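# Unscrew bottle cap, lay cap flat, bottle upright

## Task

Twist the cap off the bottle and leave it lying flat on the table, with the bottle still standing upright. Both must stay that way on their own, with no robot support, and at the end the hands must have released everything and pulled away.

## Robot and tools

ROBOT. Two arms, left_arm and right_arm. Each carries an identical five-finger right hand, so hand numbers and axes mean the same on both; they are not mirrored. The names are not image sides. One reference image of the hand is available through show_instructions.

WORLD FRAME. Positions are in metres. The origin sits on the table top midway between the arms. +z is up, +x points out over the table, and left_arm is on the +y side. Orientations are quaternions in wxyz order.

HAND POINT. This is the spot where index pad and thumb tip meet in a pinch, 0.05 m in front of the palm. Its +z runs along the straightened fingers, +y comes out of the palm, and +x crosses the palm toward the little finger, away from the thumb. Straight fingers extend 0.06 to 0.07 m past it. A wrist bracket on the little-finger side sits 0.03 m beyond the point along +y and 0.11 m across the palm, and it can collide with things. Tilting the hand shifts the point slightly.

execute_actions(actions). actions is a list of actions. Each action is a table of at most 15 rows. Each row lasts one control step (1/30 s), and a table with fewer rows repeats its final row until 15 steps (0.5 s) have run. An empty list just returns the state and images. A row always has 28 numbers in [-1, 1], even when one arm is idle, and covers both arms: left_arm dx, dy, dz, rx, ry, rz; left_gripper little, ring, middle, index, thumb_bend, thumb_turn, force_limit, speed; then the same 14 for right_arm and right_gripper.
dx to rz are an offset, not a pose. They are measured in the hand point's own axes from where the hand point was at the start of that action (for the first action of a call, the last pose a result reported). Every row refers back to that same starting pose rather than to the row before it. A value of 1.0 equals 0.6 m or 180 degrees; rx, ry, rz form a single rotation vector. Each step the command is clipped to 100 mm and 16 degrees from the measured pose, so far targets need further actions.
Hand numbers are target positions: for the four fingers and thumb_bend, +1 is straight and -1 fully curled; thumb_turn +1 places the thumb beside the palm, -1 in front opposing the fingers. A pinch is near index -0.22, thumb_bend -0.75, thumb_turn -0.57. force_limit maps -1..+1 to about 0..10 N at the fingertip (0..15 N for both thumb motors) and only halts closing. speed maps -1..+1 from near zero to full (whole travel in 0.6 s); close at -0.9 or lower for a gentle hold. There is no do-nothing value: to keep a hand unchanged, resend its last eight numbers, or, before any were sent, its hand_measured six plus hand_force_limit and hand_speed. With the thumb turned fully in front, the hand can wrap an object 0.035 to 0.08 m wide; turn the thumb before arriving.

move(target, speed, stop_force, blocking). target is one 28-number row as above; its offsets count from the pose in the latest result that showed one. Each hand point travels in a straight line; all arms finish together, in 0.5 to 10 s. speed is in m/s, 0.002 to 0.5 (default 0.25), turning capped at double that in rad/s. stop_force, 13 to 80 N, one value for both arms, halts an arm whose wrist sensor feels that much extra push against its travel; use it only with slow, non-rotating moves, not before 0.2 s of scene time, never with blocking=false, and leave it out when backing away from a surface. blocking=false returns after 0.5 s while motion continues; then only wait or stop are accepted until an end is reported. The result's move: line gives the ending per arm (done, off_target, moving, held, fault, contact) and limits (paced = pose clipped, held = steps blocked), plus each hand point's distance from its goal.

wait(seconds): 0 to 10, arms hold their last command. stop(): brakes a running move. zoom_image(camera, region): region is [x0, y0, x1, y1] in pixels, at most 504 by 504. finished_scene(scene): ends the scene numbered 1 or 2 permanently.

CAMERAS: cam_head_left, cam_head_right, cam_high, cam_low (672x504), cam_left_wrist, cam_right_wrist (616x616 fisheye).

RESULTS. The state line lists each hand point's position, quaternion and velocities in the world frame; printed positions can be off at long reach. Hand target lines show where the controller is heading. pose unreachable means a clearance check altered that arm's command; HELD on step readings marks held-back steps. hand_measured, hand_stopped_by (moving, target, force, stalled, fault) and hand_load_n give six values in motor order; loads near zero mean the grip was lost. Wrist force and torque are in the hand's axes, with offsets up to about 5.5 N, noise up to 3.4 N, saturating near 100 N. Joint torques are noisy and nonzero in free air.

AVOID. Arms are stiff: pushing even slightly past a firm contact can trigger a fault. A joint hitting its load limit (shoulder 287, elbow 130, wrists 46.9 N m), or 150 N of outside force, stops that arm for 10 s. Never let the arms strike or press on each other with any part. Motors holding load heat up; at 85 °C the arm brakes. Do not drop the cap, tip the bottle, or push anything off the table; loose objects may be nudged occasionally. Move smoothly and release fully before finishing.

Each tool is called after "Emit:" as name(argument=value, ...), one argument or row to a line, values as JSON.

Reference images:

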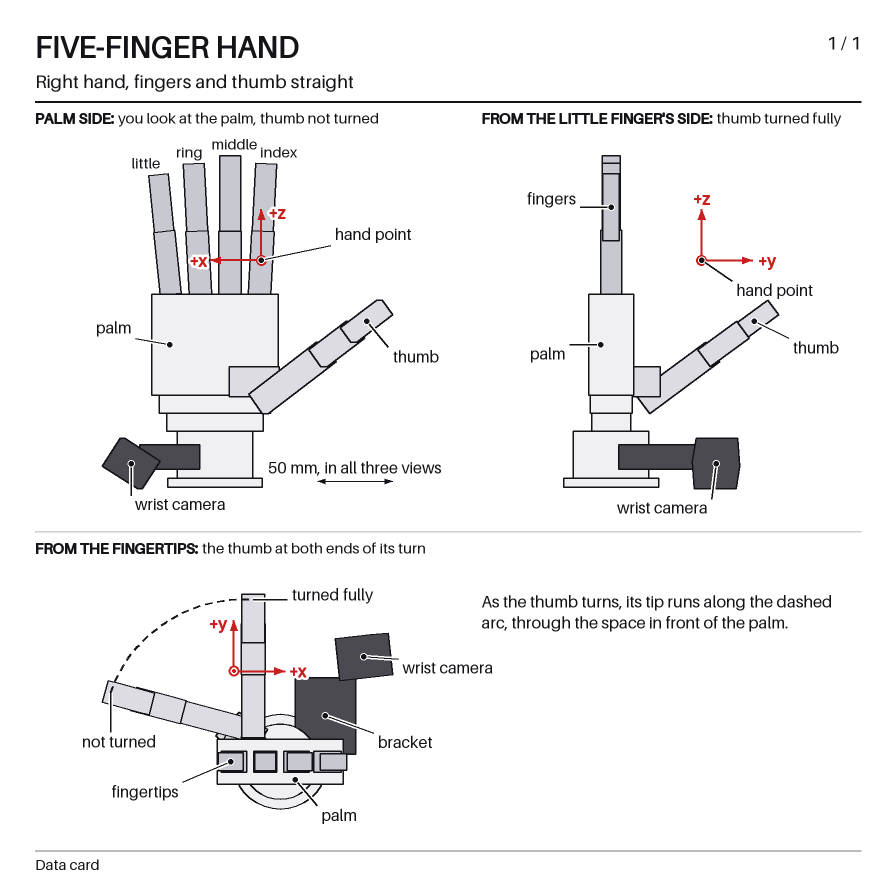

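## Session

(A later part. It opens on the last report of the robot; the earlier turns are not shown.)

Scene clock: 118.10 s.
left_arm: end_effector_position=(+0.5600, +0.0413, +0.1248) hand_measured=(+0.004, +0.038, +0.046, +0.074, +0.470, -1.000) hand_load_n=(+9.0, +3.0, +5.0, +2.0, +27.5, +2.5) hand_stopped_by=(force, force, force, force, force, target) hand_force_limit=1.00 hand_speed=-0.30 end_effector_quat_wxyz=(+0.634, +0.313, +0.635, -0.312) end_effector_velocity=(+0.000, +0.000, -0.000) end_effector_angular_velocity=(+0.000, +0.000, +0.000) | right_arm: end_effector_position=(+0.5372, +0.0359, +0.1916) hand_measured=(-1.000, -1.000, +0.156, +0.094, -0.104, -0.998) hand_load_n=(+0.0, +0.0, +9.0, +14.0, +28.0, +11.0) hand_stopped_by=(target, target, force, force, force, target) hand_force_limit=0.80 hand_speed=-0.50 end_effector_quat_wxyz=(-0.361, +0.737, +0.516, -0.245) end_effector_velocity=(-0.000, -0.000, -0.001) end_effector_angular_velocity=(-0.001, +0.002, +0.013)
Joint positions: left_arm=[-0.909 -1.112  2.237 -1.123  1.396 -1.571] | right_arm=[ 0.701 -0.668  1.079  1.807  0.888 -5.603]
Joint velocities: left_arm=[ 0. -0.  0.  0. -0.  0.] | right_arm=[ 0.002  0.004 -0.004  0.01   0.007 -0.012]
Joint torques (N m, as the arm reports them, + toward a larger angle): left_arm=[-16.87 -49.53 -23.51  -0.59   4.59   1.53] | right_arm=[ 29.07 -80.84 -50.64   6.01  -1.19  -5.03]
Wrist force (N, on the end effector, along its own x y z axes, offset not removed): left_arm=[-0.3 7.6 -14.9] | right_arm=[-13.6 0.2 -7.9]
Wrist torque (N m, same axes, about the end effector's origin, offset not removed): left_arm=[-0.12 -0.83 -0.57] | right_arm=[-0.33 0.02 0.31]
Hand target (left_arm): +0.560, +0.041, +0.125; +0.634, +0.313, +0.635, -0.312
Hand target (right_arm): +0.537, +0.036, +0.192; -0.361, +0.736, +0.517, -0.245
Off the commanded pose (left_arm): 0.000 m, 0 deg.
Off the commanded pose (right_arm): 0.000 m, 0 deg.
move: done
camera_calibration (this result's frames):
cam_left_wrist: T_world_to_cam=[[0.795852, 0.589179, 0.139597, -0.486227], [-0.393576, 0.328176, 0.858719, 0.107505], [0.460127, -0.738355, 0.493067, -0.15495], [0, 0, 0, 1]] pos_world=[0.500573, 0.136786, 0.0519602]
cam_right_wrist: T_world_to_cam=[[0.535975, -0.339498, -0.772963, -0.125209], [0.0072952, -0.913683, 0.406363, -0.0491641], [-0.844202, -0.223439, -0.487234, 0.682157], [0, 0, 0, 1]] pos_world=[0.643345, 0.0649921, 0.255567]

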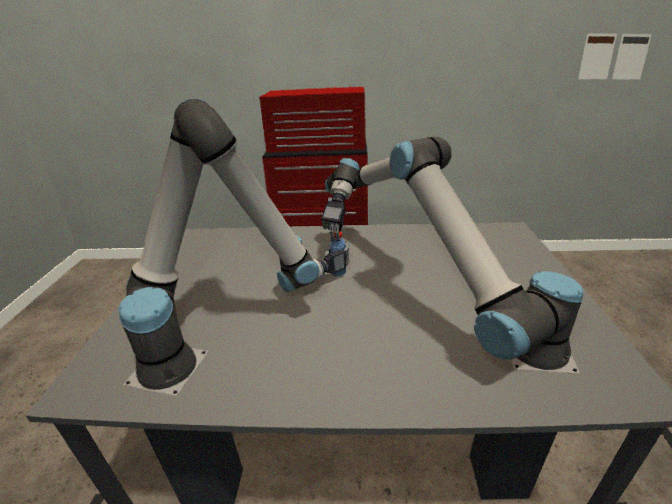

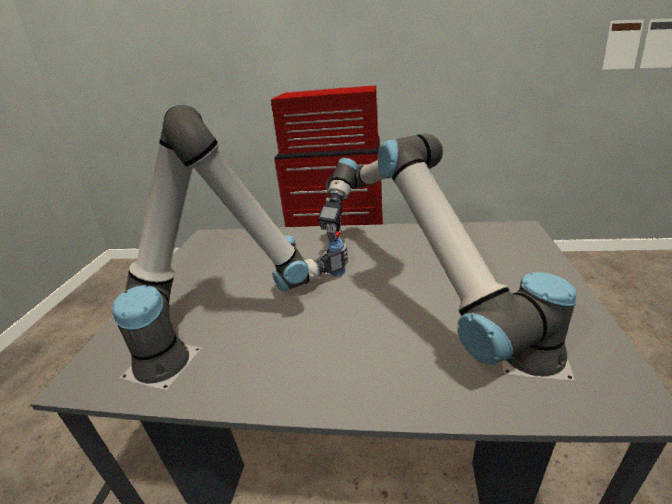

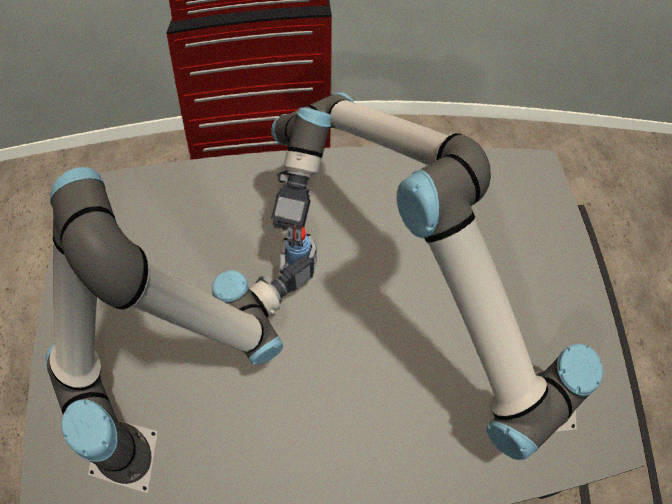

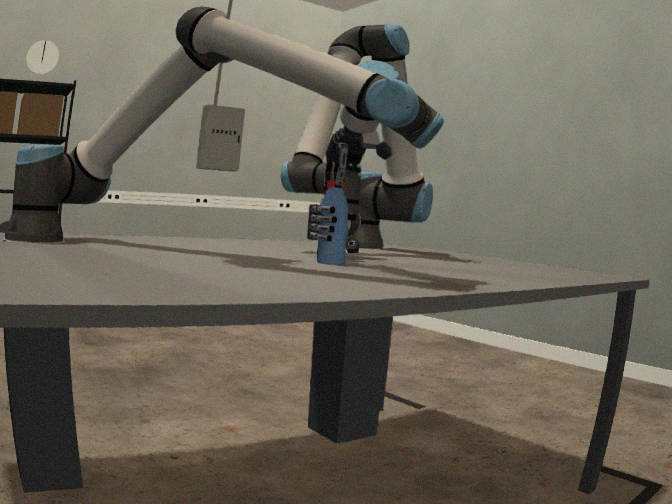

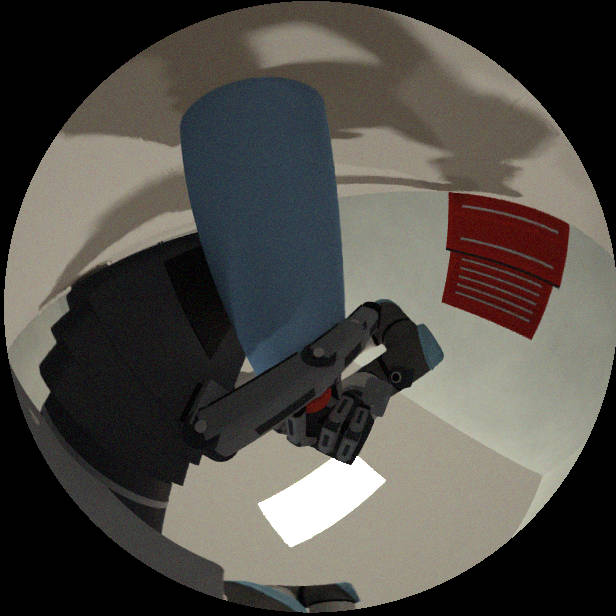

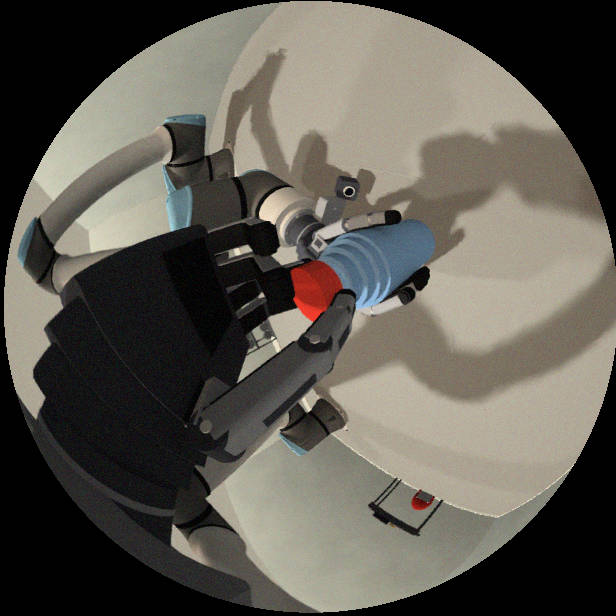

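Test lift with the grip.

Emit:
move(
  target=[0,0,0,0,0,0,-1,-1,-1,-1,-1,-1,1,-0.3,0,-0.05,-0.04,0,0,0,-1,-1,-0.9,-0.9,-0.9,-1,0.8,-0.5],
  speed=0.03,
  stop_force=14,
)

Scene clock: 119.87 s.
left_arm: end_effector_position=(+0.5600, +0.0412, +0.1248) hand_measured=(+0.004, +0.038, +0.048, +0.076, +0.470, -1.000) hand_load_n=(+5.5, +2.0, +7.5, +7.0, +23.5, +9.5) hand_stopped_by=(force, force, force, force, force, target) hand_force_limit=1.00 hand_speed=-0.30 end_effector_quat_wxyz=(+0.634, +0.313, +0.635, -0.312) end_effector_velocity=(+0.000, +0.001, -0.001) end_effector_angular_velocity=(+0.001, +0.001, +0.001) | right_arm: end_effector_position=(+0.5373, +0.0353, +0.2297) hand_measured=(-1.000, -1.000, +0.154, +0.096, -0.104, -1.000) hand_load_n=(+0.0, +0.0, +4.0, +18.5, +20.5, -2.5) hand_stopped_by=(target, target, force, force, force, target) hand_force_limit=0.80 hand_speed=-0.50 end_effector_quat_wxyz=(-0.361, +0.737, +0.516, -0.245) end_effector_velocity=(-0.000, -0.000, +0.002) end_effector_angular_velocity=(+0.000, +0.000, -0.000)
Joint positions: left_arm=[-0.909 -1.112  2.237 -1.123  1.396 -1.571] | right_arm=[ 0.701 -0.696  1.059  1.855  0.888 -5.604]
Joint velocities: left_arm=[ 0.     0.001  0.     0.    -0.    -0.   ] | right_arm=[-0.    -0.002 -0.     0.002 -0.    -0.   ]
Joint torques (N m, as the arm reports them, + toward a larger angle): left_arm=[  7.28 -50.19 -24.09  -0.56  -2.93   1.41] | right_arm=[ -17.32 -108.79  -50.78    6.94   -4.46    3.18]
Wrist force (N, on the end effector, along its own x y z axes, offset not removed): left_arm=[0.0 1.8 -0.8] | right_arm=[-0.8 -1.5 -2.4]
Wrist torque (N m, same axes, about the end effector's origin, offset not removed): left_arm=[0.20 -0.05 0.05] | right_arm=[-0.10 0.24 0.05]
Hand target (left_arm): +0.560, +0.041, +0.125; +0.634, +0.313, +0.635, -0.312
Hand target (right_arm): +0.537, +0.035, +0.230; -0.361, +0.737, +0.516, -0.245
Off the commanded pose (left_arm): 0.000 m, 0 deg.
Off the commanded pose (right_arm): 0.000 m, 0 deg.
move: done
camera_calibration (this result's frames):
cam_left_wrist: T_world_to_cam=[[0.795879, 0.589143, 0.139597, -0.486205], [-0.393561, 0.328193, 0.85872, 0.107495], [0.460094, -0.738377, 0.493065, -0.154939], [0, 0, 0, 1]] pos_world=[0.500553, 0.136762, 0.0519599]
cam_right_wrist: T_world_to_cam=[[0.535978, -0.339496, -0.772962, -0.0959761], [0.00729732, -0.913683, 0.406363, -0.0651797], [-0.844201, -0.223442, -0.487236, 0.700628], [0, 0, 0, 1]] pos_world=[0.643387, 0.0644125, 0.293672]

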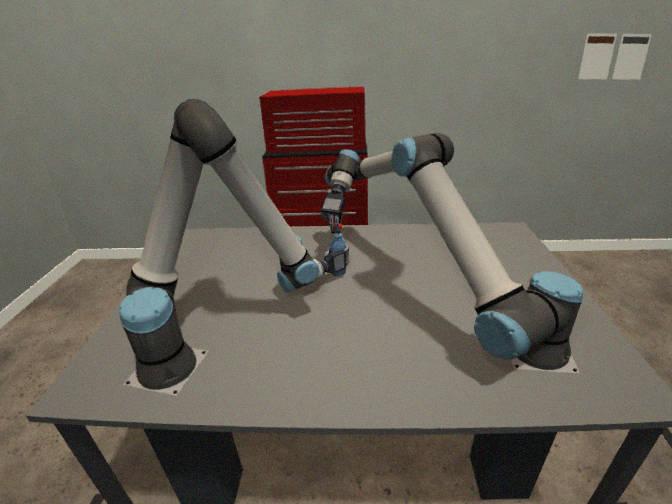

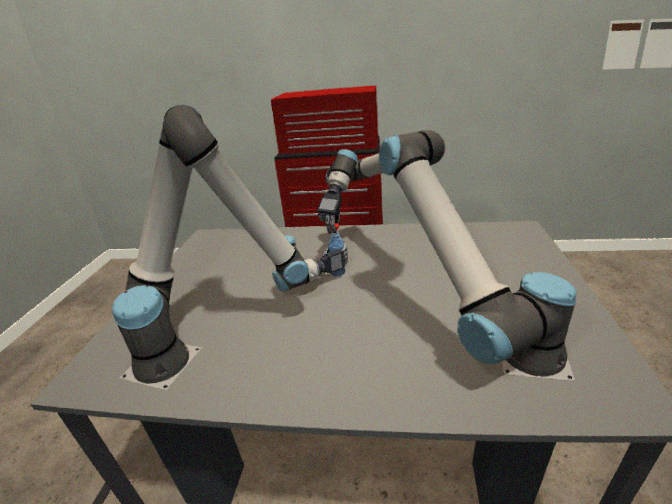

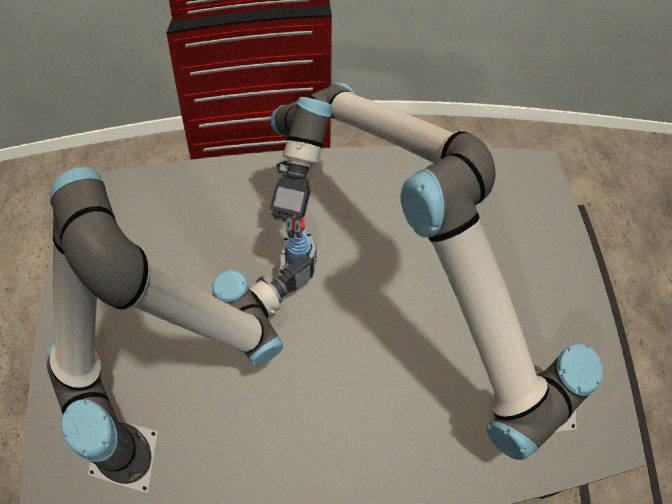

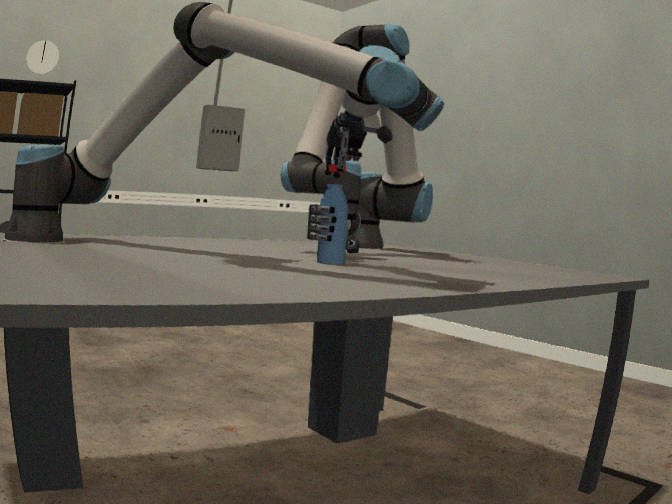

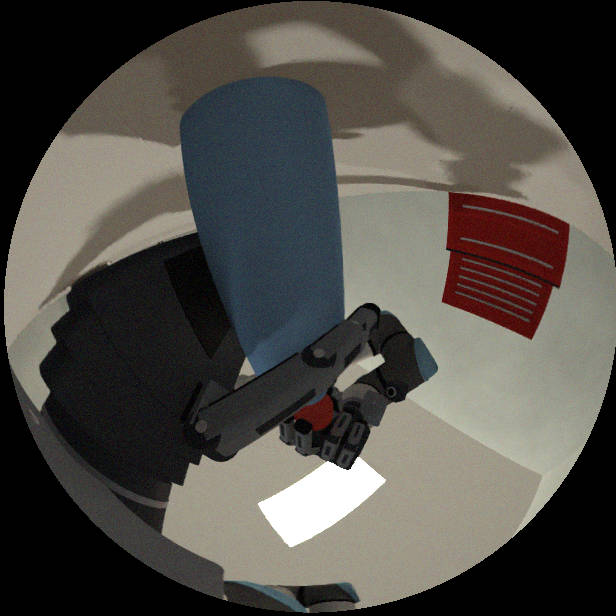

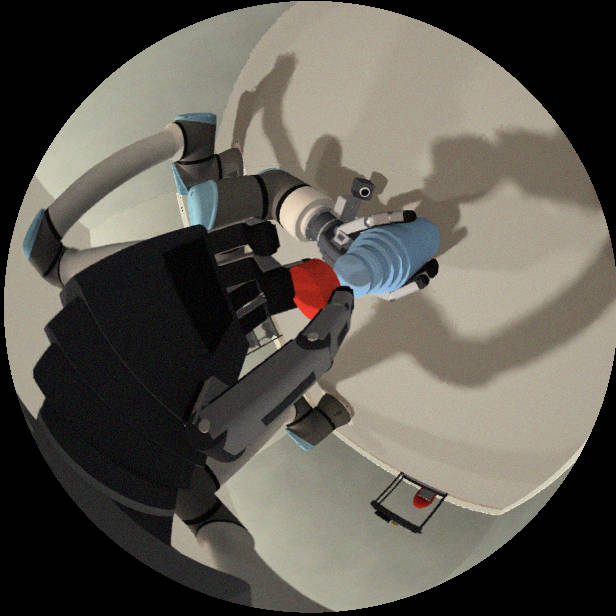

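Emit:
move(
  target=[0,0,0,0,0,0,1,1,1,1,1,-1,1,0.3,-0.3,0,0,0,0,0,-1,-1,-0.9,-0.9,-0.9,-1,0.8,-0.5],
)

Emit:
move(
  target=[0,-0.1,-0.1,0,0,0,1,1,1,1,1,-1,1,0.3,0,0.235,0.187,0,0,0,-1,-1,-0.9,-0.9,-0.9,-1,0.8,-0.5],
)

Emit:
move(
  target=[0,0,0,0,0,0,1,1,1,1,1,-1,1,0.3,0,0.05,0.04,0,0,0,-1,-1,-0.9,-0.9,-0.9,-1,0.8,-0.5],
  speed=0.015,
  stop_force=13,
)

Scene clock: 121.60 s.
left_arm: end_effector_position=(+0.5600, +0.0412, +0.1248) hand_measured=(+1.000, +1.000, +1.000, +1.000, +1.000, -1.000) hand_load_n=(+0.0, +0.0, +0.0, +0.0, +0.0, +0.0) hand_stopped_by=(target, target, target, target, target, target) hand_force_limit=1.00 hand_speed=0.30 end_effector_quat_wxyz=(+0.634, +0.313, +0.635, -0.312) end_effector_velocity=(+0.000, -0.000, +0.001) end_effector_angular_velocity=(-0.002, -0.001, +0.000) | right_arm: end_effector_position=(+0.4752, -0.1332, +0.2273) hand_measured=(-1.000, -1.000, +0.154, +0.096, -0.104, -1.000) hand_load_n=(+0.0, +0.0, +4.0, +18.5, +20.5, -2.5) hand_stopped_by=(target, target, force, force, force, target) hand_force_limit=0.80 hand_speed=-0.50 end_effector_quat_wxyz=(-0.361, +0.737, +0.516, -0.245) end_effector_velocity=(-0.002, -0.003, -0.000) end_effector_angular_velocity=(-0.000, +0.002, -0.000)
Joint positions: left_arm=[-0.909 -1.112  2.237 -1.123  1.396 -1.571] | right_arm=[ 0.558 -0.94   1.524  1.716  0.979 -5.741]
Joint velocities: left_arm=[ 0.    -0.001  0.    -0.001  0.    -0.   ] | right_arm=[-0.003 -0.003  0.008 -0.     0.001 -0.003]
Joint torques (N m, as the arm reports them, + toward a larger angle): left_arm=[  8.2  -50.67 -23.7   -0.57  -1.85   1.32] | right_arm=[-16.42 -94.25 -19.75   0.81   2.38  -4.01]
Wrist force (N, on the end effector, along its own x y z axes, offset not removed): left_arm=[-0.2 -0.3 -5.6] | right_arm=[2.3 1.5 3.7]
Wrist torque (N m, same axes, about the end effector's origin, offset not removed): left_arm=[0.05 0.16 0.03] | right_arm=[-0.14 -0.33 0.45]
Hand target (left_arm): +0.560, +0.041, +0.125; +0.634, +0.313, +0.635, -0.312
Hand target (right_arm): +0.475, -0.134, +0.227; -0.361, +0.737, +0.516, -0.245
Off the commanded pose (left_arm): 0.000 m, 0 deg.
Off the commanded pose (right_arm): 0.001 m, 0 deg.
move: done
camera_calibration (this result's frames):
cam_left_wrist: T_world_to_cam=[[0.795874, 0.589149, 0.139597, -0.486205], [-0.393564, 0.328189, 0.858719, 0.107496], [0.4601, -0.738373, 0.493065, -0.154942], [0, 0, 0, 1]] pos_world=[0.500553, 0.136764, 0.05196]
cam_right_wrist: T_world_to_cam=[[0.535911, -0.339433, -0.773036, -0.121736], [0.00735634, -0.91371, 0.406301, -0.217735], [-0.844242, -0.223428, -0.48717, 0.60942], [0, 0, 0, 1]] pos_world=[0.581339, -0.104106, 0.29125]

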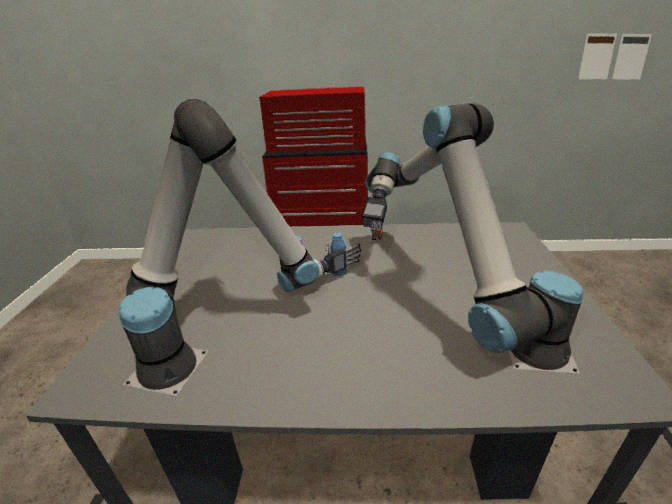

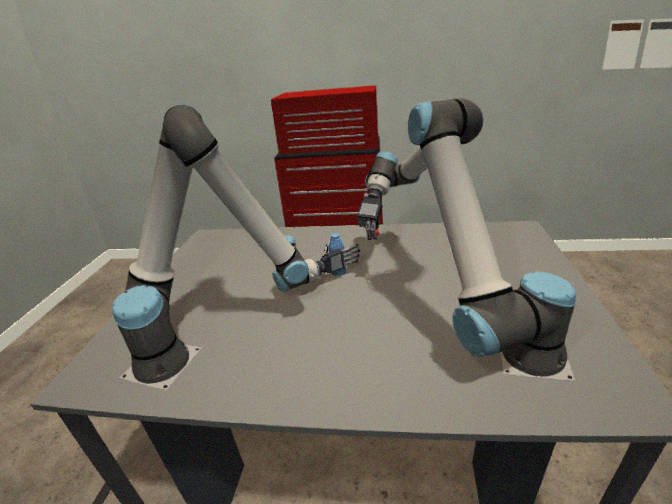

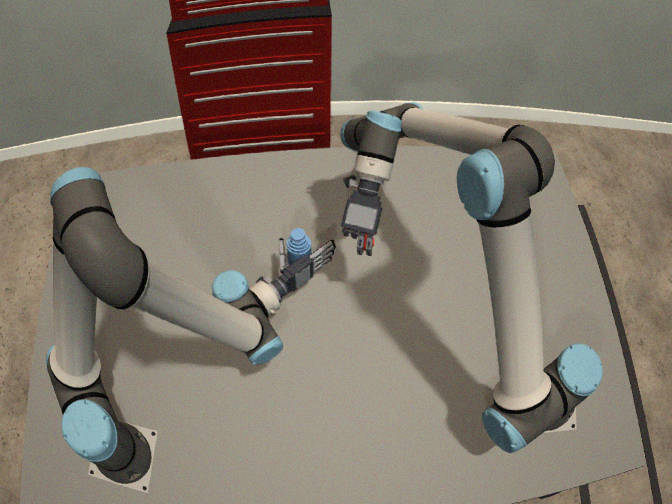

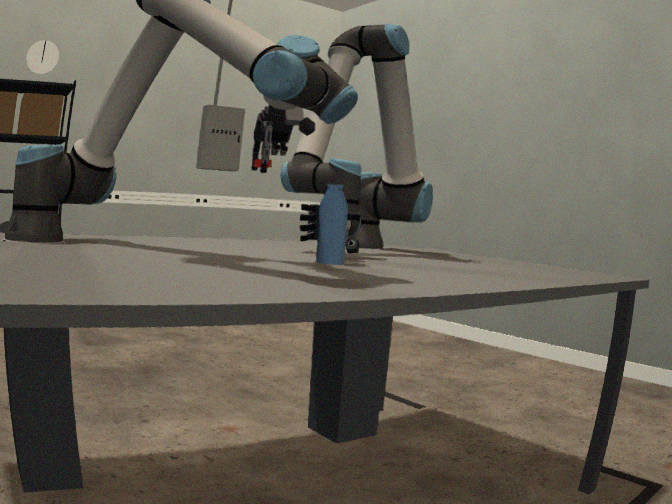

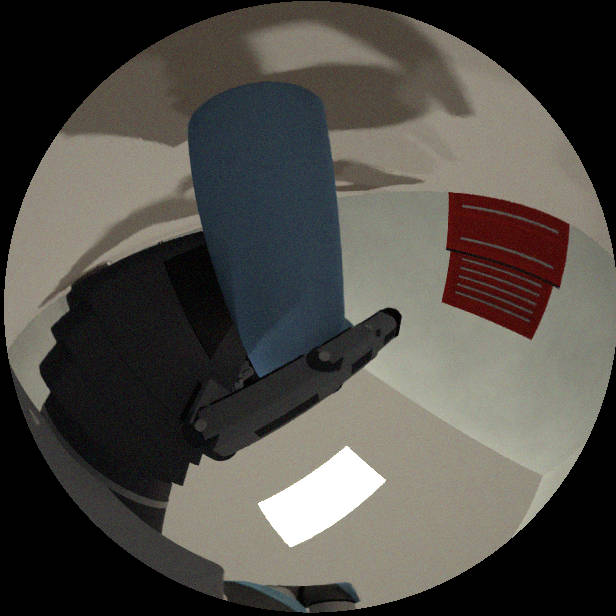

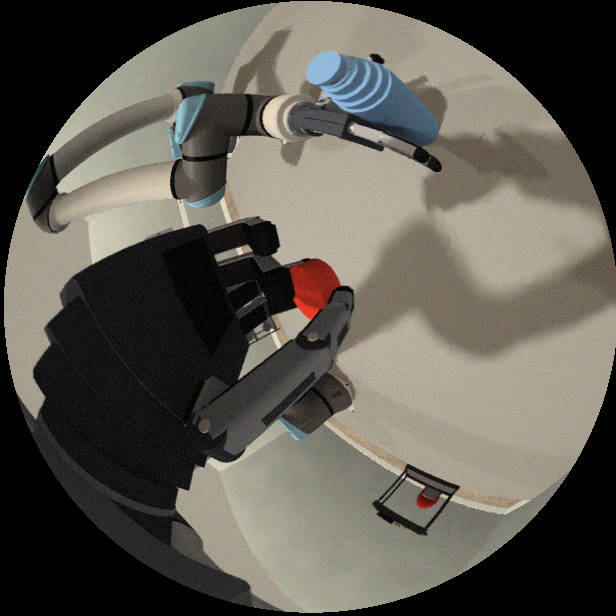

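Scene clock: 123.00 s.
left_arm: end_effector_position=(+0.4761, +0.0524, +0.1248) hand_measured=(+1.000, +1.000, +1.000, +1.000, +1.000, -1.000) hand_load_n=(+0.0, +0.0, +0.0, +0.0, +0.0, +0.0) hand_stopped_by=(target, target, target, target, target, target) hand_force_limit=1.00 hand_speed=0.30 end_effector_quat_wxyz=(+0.634, +0.313, +0.635, -0.312) end_effector_velocity=(-0.001, +0.000, +0.001) end_effector_angular_velocity=(-0.001, -0.000, +0.001) | right_arm: end_effector_position=(+0.4754, -0.1307, +0.0473) hand_measured=(-1.000, -1.000, +0.154, +0.096, -0.104, -1.000) hand_load_n=(+0.0, +0.0, +4.0, +18.5, +20.5, -2.5) hand_stopped_by=(target, target, force, force, force, target) hand_force_limit=0.80 hand_speed=-0.50 end_effector_quat_wxyz=(-0.361, +0.737, +0.516, -0.245) end_effector_velocity=(-0.000, +0.000, -0.003) end_effector_angular_velocity=(+0.000, -0.000, -0.000)
Joint positions: left_arm=[-1.06  -1.173  2.366 -1.191  1.245 -1.571] | right_arm=[ 0.561 -0.748  1.566  1.481  0.977 -5.739]
Joint velocities: left_arm=[-0.002 -0.002  0.002 -0.    -0.003 -0.   ] | right_arm=[ 0.     0.004  0.    -0.004 -0.     0.   ]
Joint torques (N m, as the arm reports them, + toward a larger angle): left_arm=[ -9.95 -57.24  -9.15  -3.53  -2.74  -1.62] | right_arm=[ 21.08 -71.11 -39.57   0.21  -4.34   3.59]
Wrist force (N, on the end effector, along its own x y z axes, offset not removed): left_arm=[2.6 -1.9 -2.1] | right_arm=[-0.5 1.2 -3.8]
Wrist torque (N m, same axes, about the end effector's origin, offset not removed): left_arm=[-0.33 -0.37 0.13] | right_arm=[0.28 0.39 0.31]
Hand target (left_arm): +0.476, +0.052, +0.125; +0.634, +0.313, +0.635, -0.312
Hand target (right_arm): +0.475, -0.131, +0.047; -0.361, +0.737, +0.516, -0.245
Off the commanded pose (left_arm): 0.000 m, 0 deg.
Off the commanded pose (right_arm): 0.000 m, 0 deg.
move: done
camera_calibration (this result's frames):
cam_left_wrist: T_world_to_cam=[[0.795905, 0.589118, 0.139555, -0.426019], [-0.393513, 0.328216, 0.858733, 0.0707819], [0.460091, -0.738386, 0.493054, -0.108092], [0, 0, 0, 1]] pos_world=[0.416657, 0.14793, 0.0519659]
cam_right_wrist: T_world_to_cam=[[0.535902, -0.339432, -0.773043, -0.260086], [0.00736946, -0.913708, 0.406304, -0.14232], [-0.844248, -0.223436, -0.487156, 0.522441], [0, 0, 0, 1]] pos_world=[0.581499, -0.101588, 0.111278]

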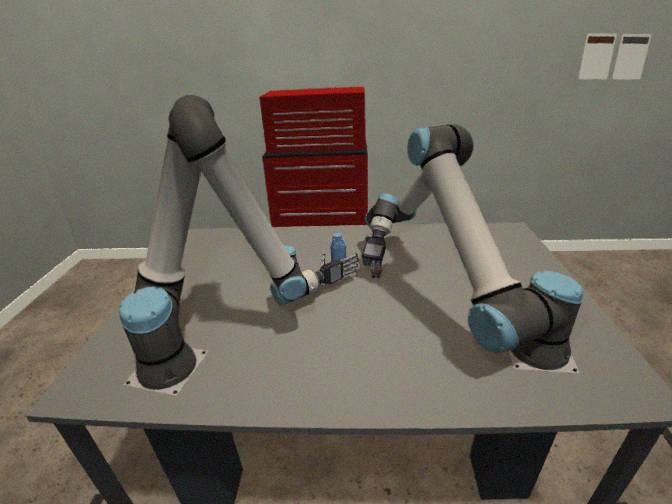

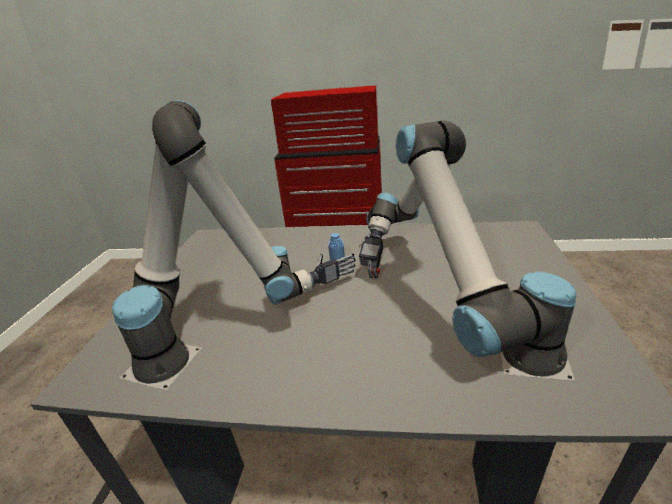

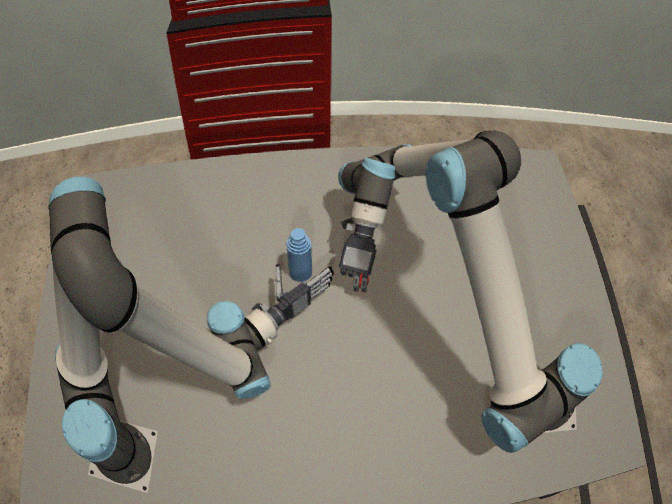

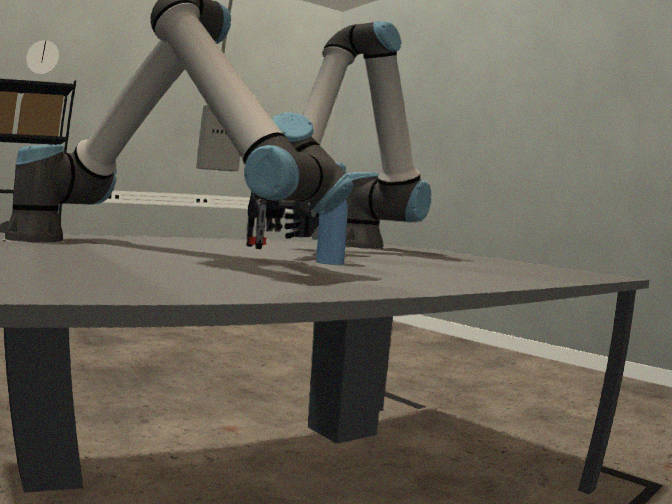

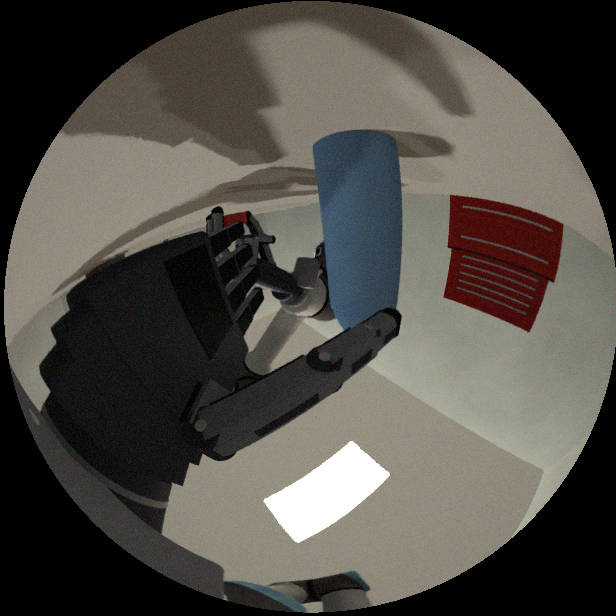

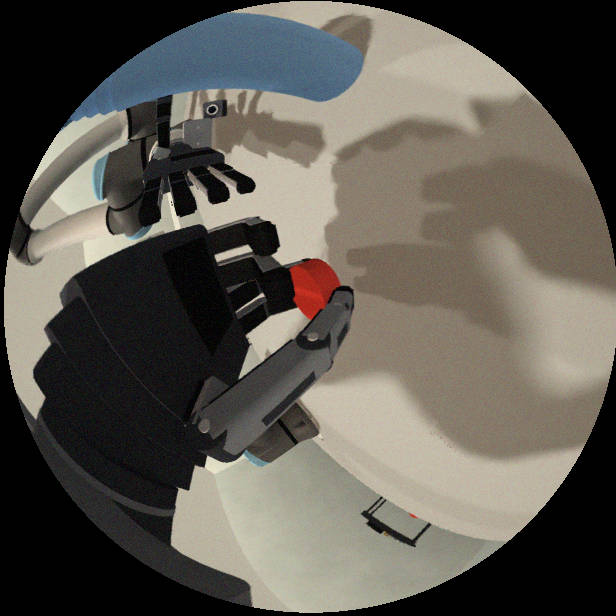

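Scene clock: 124.97 s.
left_arm: end_effector_position=(+0.4761, +0.0524, +0.1248) hand_measured=(+1.000, +1.000, +1.000, +1.000, +1.000, -1.000) hand_load_n=(+0.0, +0.0, +0.0, +0.0, +0.0, +0.0) hand_stopped_by=(target, target, target, target, target, target) hand_force_limit=1.00 hand_speed=0.30 end_effector_quat_wxyz=(+0.634, +0.313, +0.635, -0.312) end_effector_velocity=(-0.000, -0.000, +0.001) end_effector_angular_velocity=(-0.002, -0.001, -0.000) | right_arm: end_effector_position=(+0.4754, -0.1302, +0.0240) hand_measured=(-1.000, -1.000, +0.154, +0.096, -0.104, -1.000) hand_load_n=(+0.0, +0.0, +3.5, +18.0, +21.0, -2.5) hand_stopped_by=(target, target, force, force, force, target) hand_force_limit=0.80 hand_speed=-0.50 end_effector_quat_wxyz=(-0.361, +0.737, +0.516, -0.245) end_effector_velocity=(-0.000, -0.000, +0.004) end_effector_angular_velocity=(+0.000, -0.001, +0.000)
Joint positions: left_arm=[-1.06  -1.173  2.366 -1.191  1.245 -1.571] | right_arm=[ 0.561 -0.72   1.564  1.454  0.977 -5.738]
Joint velocities: left_arm=[-0.    -0.002  0.    -0.001  0.    -0.   ] | right_arm=[ 0.    -0.006  0.001  0.004  0.    -0.   ]
Joint torques (N m, as the arm reports them, + toward a larger angle): left_arm=[ 11.57 -39.38 -26.45   0.07   2.44  -1.25] | right_arm=[ 13.87 -78.21 -24.64  -2.18   3.43   1.53]
Wrist force (N, on the end effector, along its own x y z axes, offset not removed): left_arm=[1.5 -0.6 -2.7] | right_arm=[-10.5 -32.9 -24.4]
Wrist torque (N m, same axes, about the end effector's origin, offset not removed): left_arm=[-0.09 -0.18 -0.02] | right_arm=[0.82 1.40 -0.85]
Hand target (left_arm): +0.476, +0.052, +0.125; +0.634, +0.313, +0.635, -0.312
Hand target (right_arm): +0.475, -0.130, +0.025; -0.361, +0.737, +0.516, -0.245
Off the commanded pose (left_arm): 0.000 m, 0 deg.
Off the commanded pose (right_arm): 0.015 m, 0 deg.
move: contact (right_arm)
camera_calibration (this result's frames):
cam_left_wrist: T_world_to_cam=[[0.795903, 0.589123, 0.139545, -0.426018], [-0.393523, 0.328244, 0.858718, 0.0707814], [0.460085, -0.73837, 0.493084, -0.108101], [0, 0, 0, 1]] pos_world=[0.416658, 0.147925, 0.0519701]
cam_right_wrist: T_world_to_cam=[[0.535989, -0.339293, -0.773044, -0.278045], [0.00708929, -0.913843, 0.406005, -0.132256], [-0.844195, -0.223095, -0.487404, 0.511218], [0, 0, 0, 1]] pos_world=[0.581535, -0.10115, 0.0879259]

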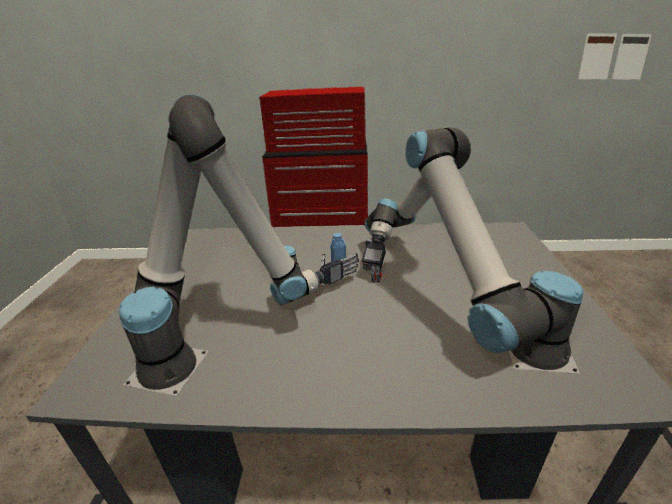

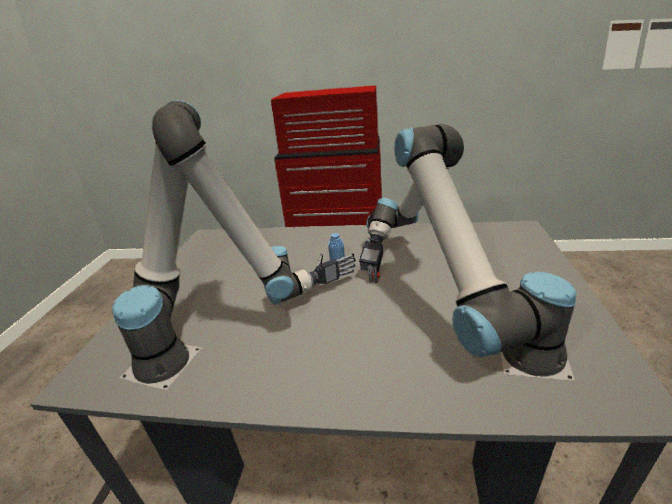

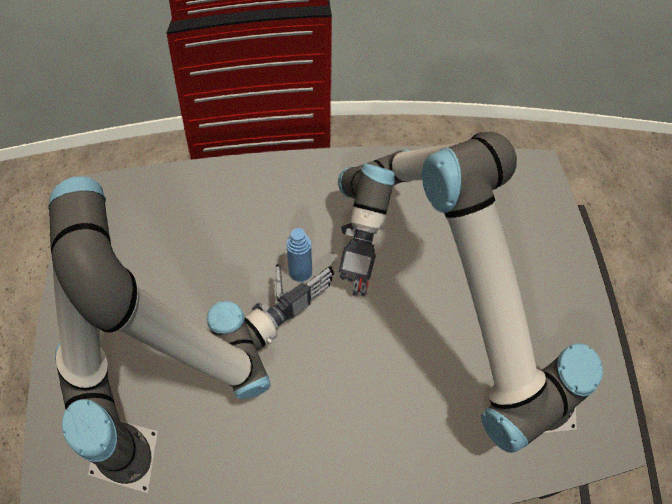

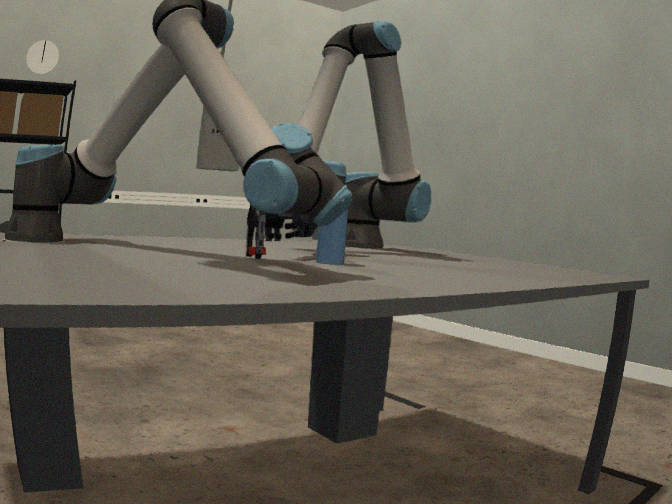

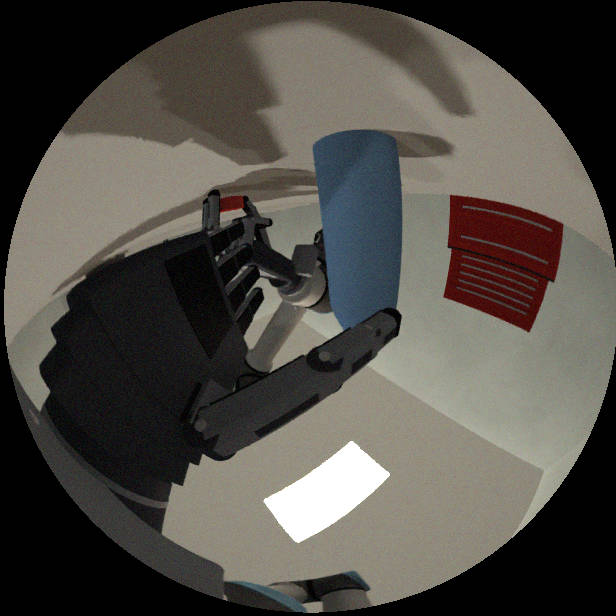

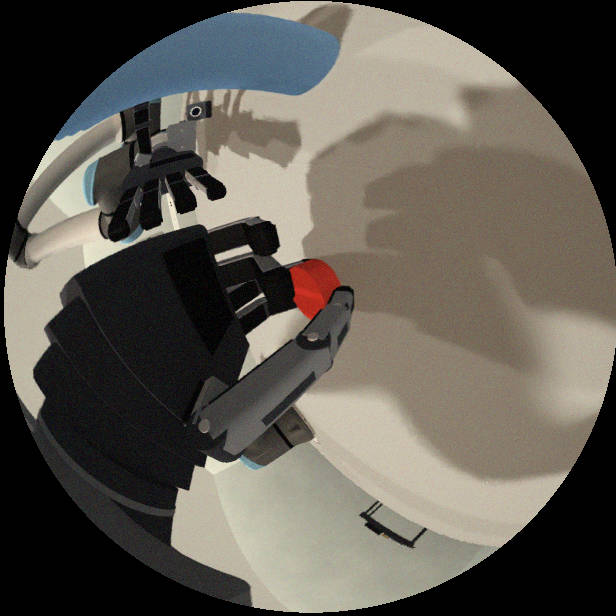

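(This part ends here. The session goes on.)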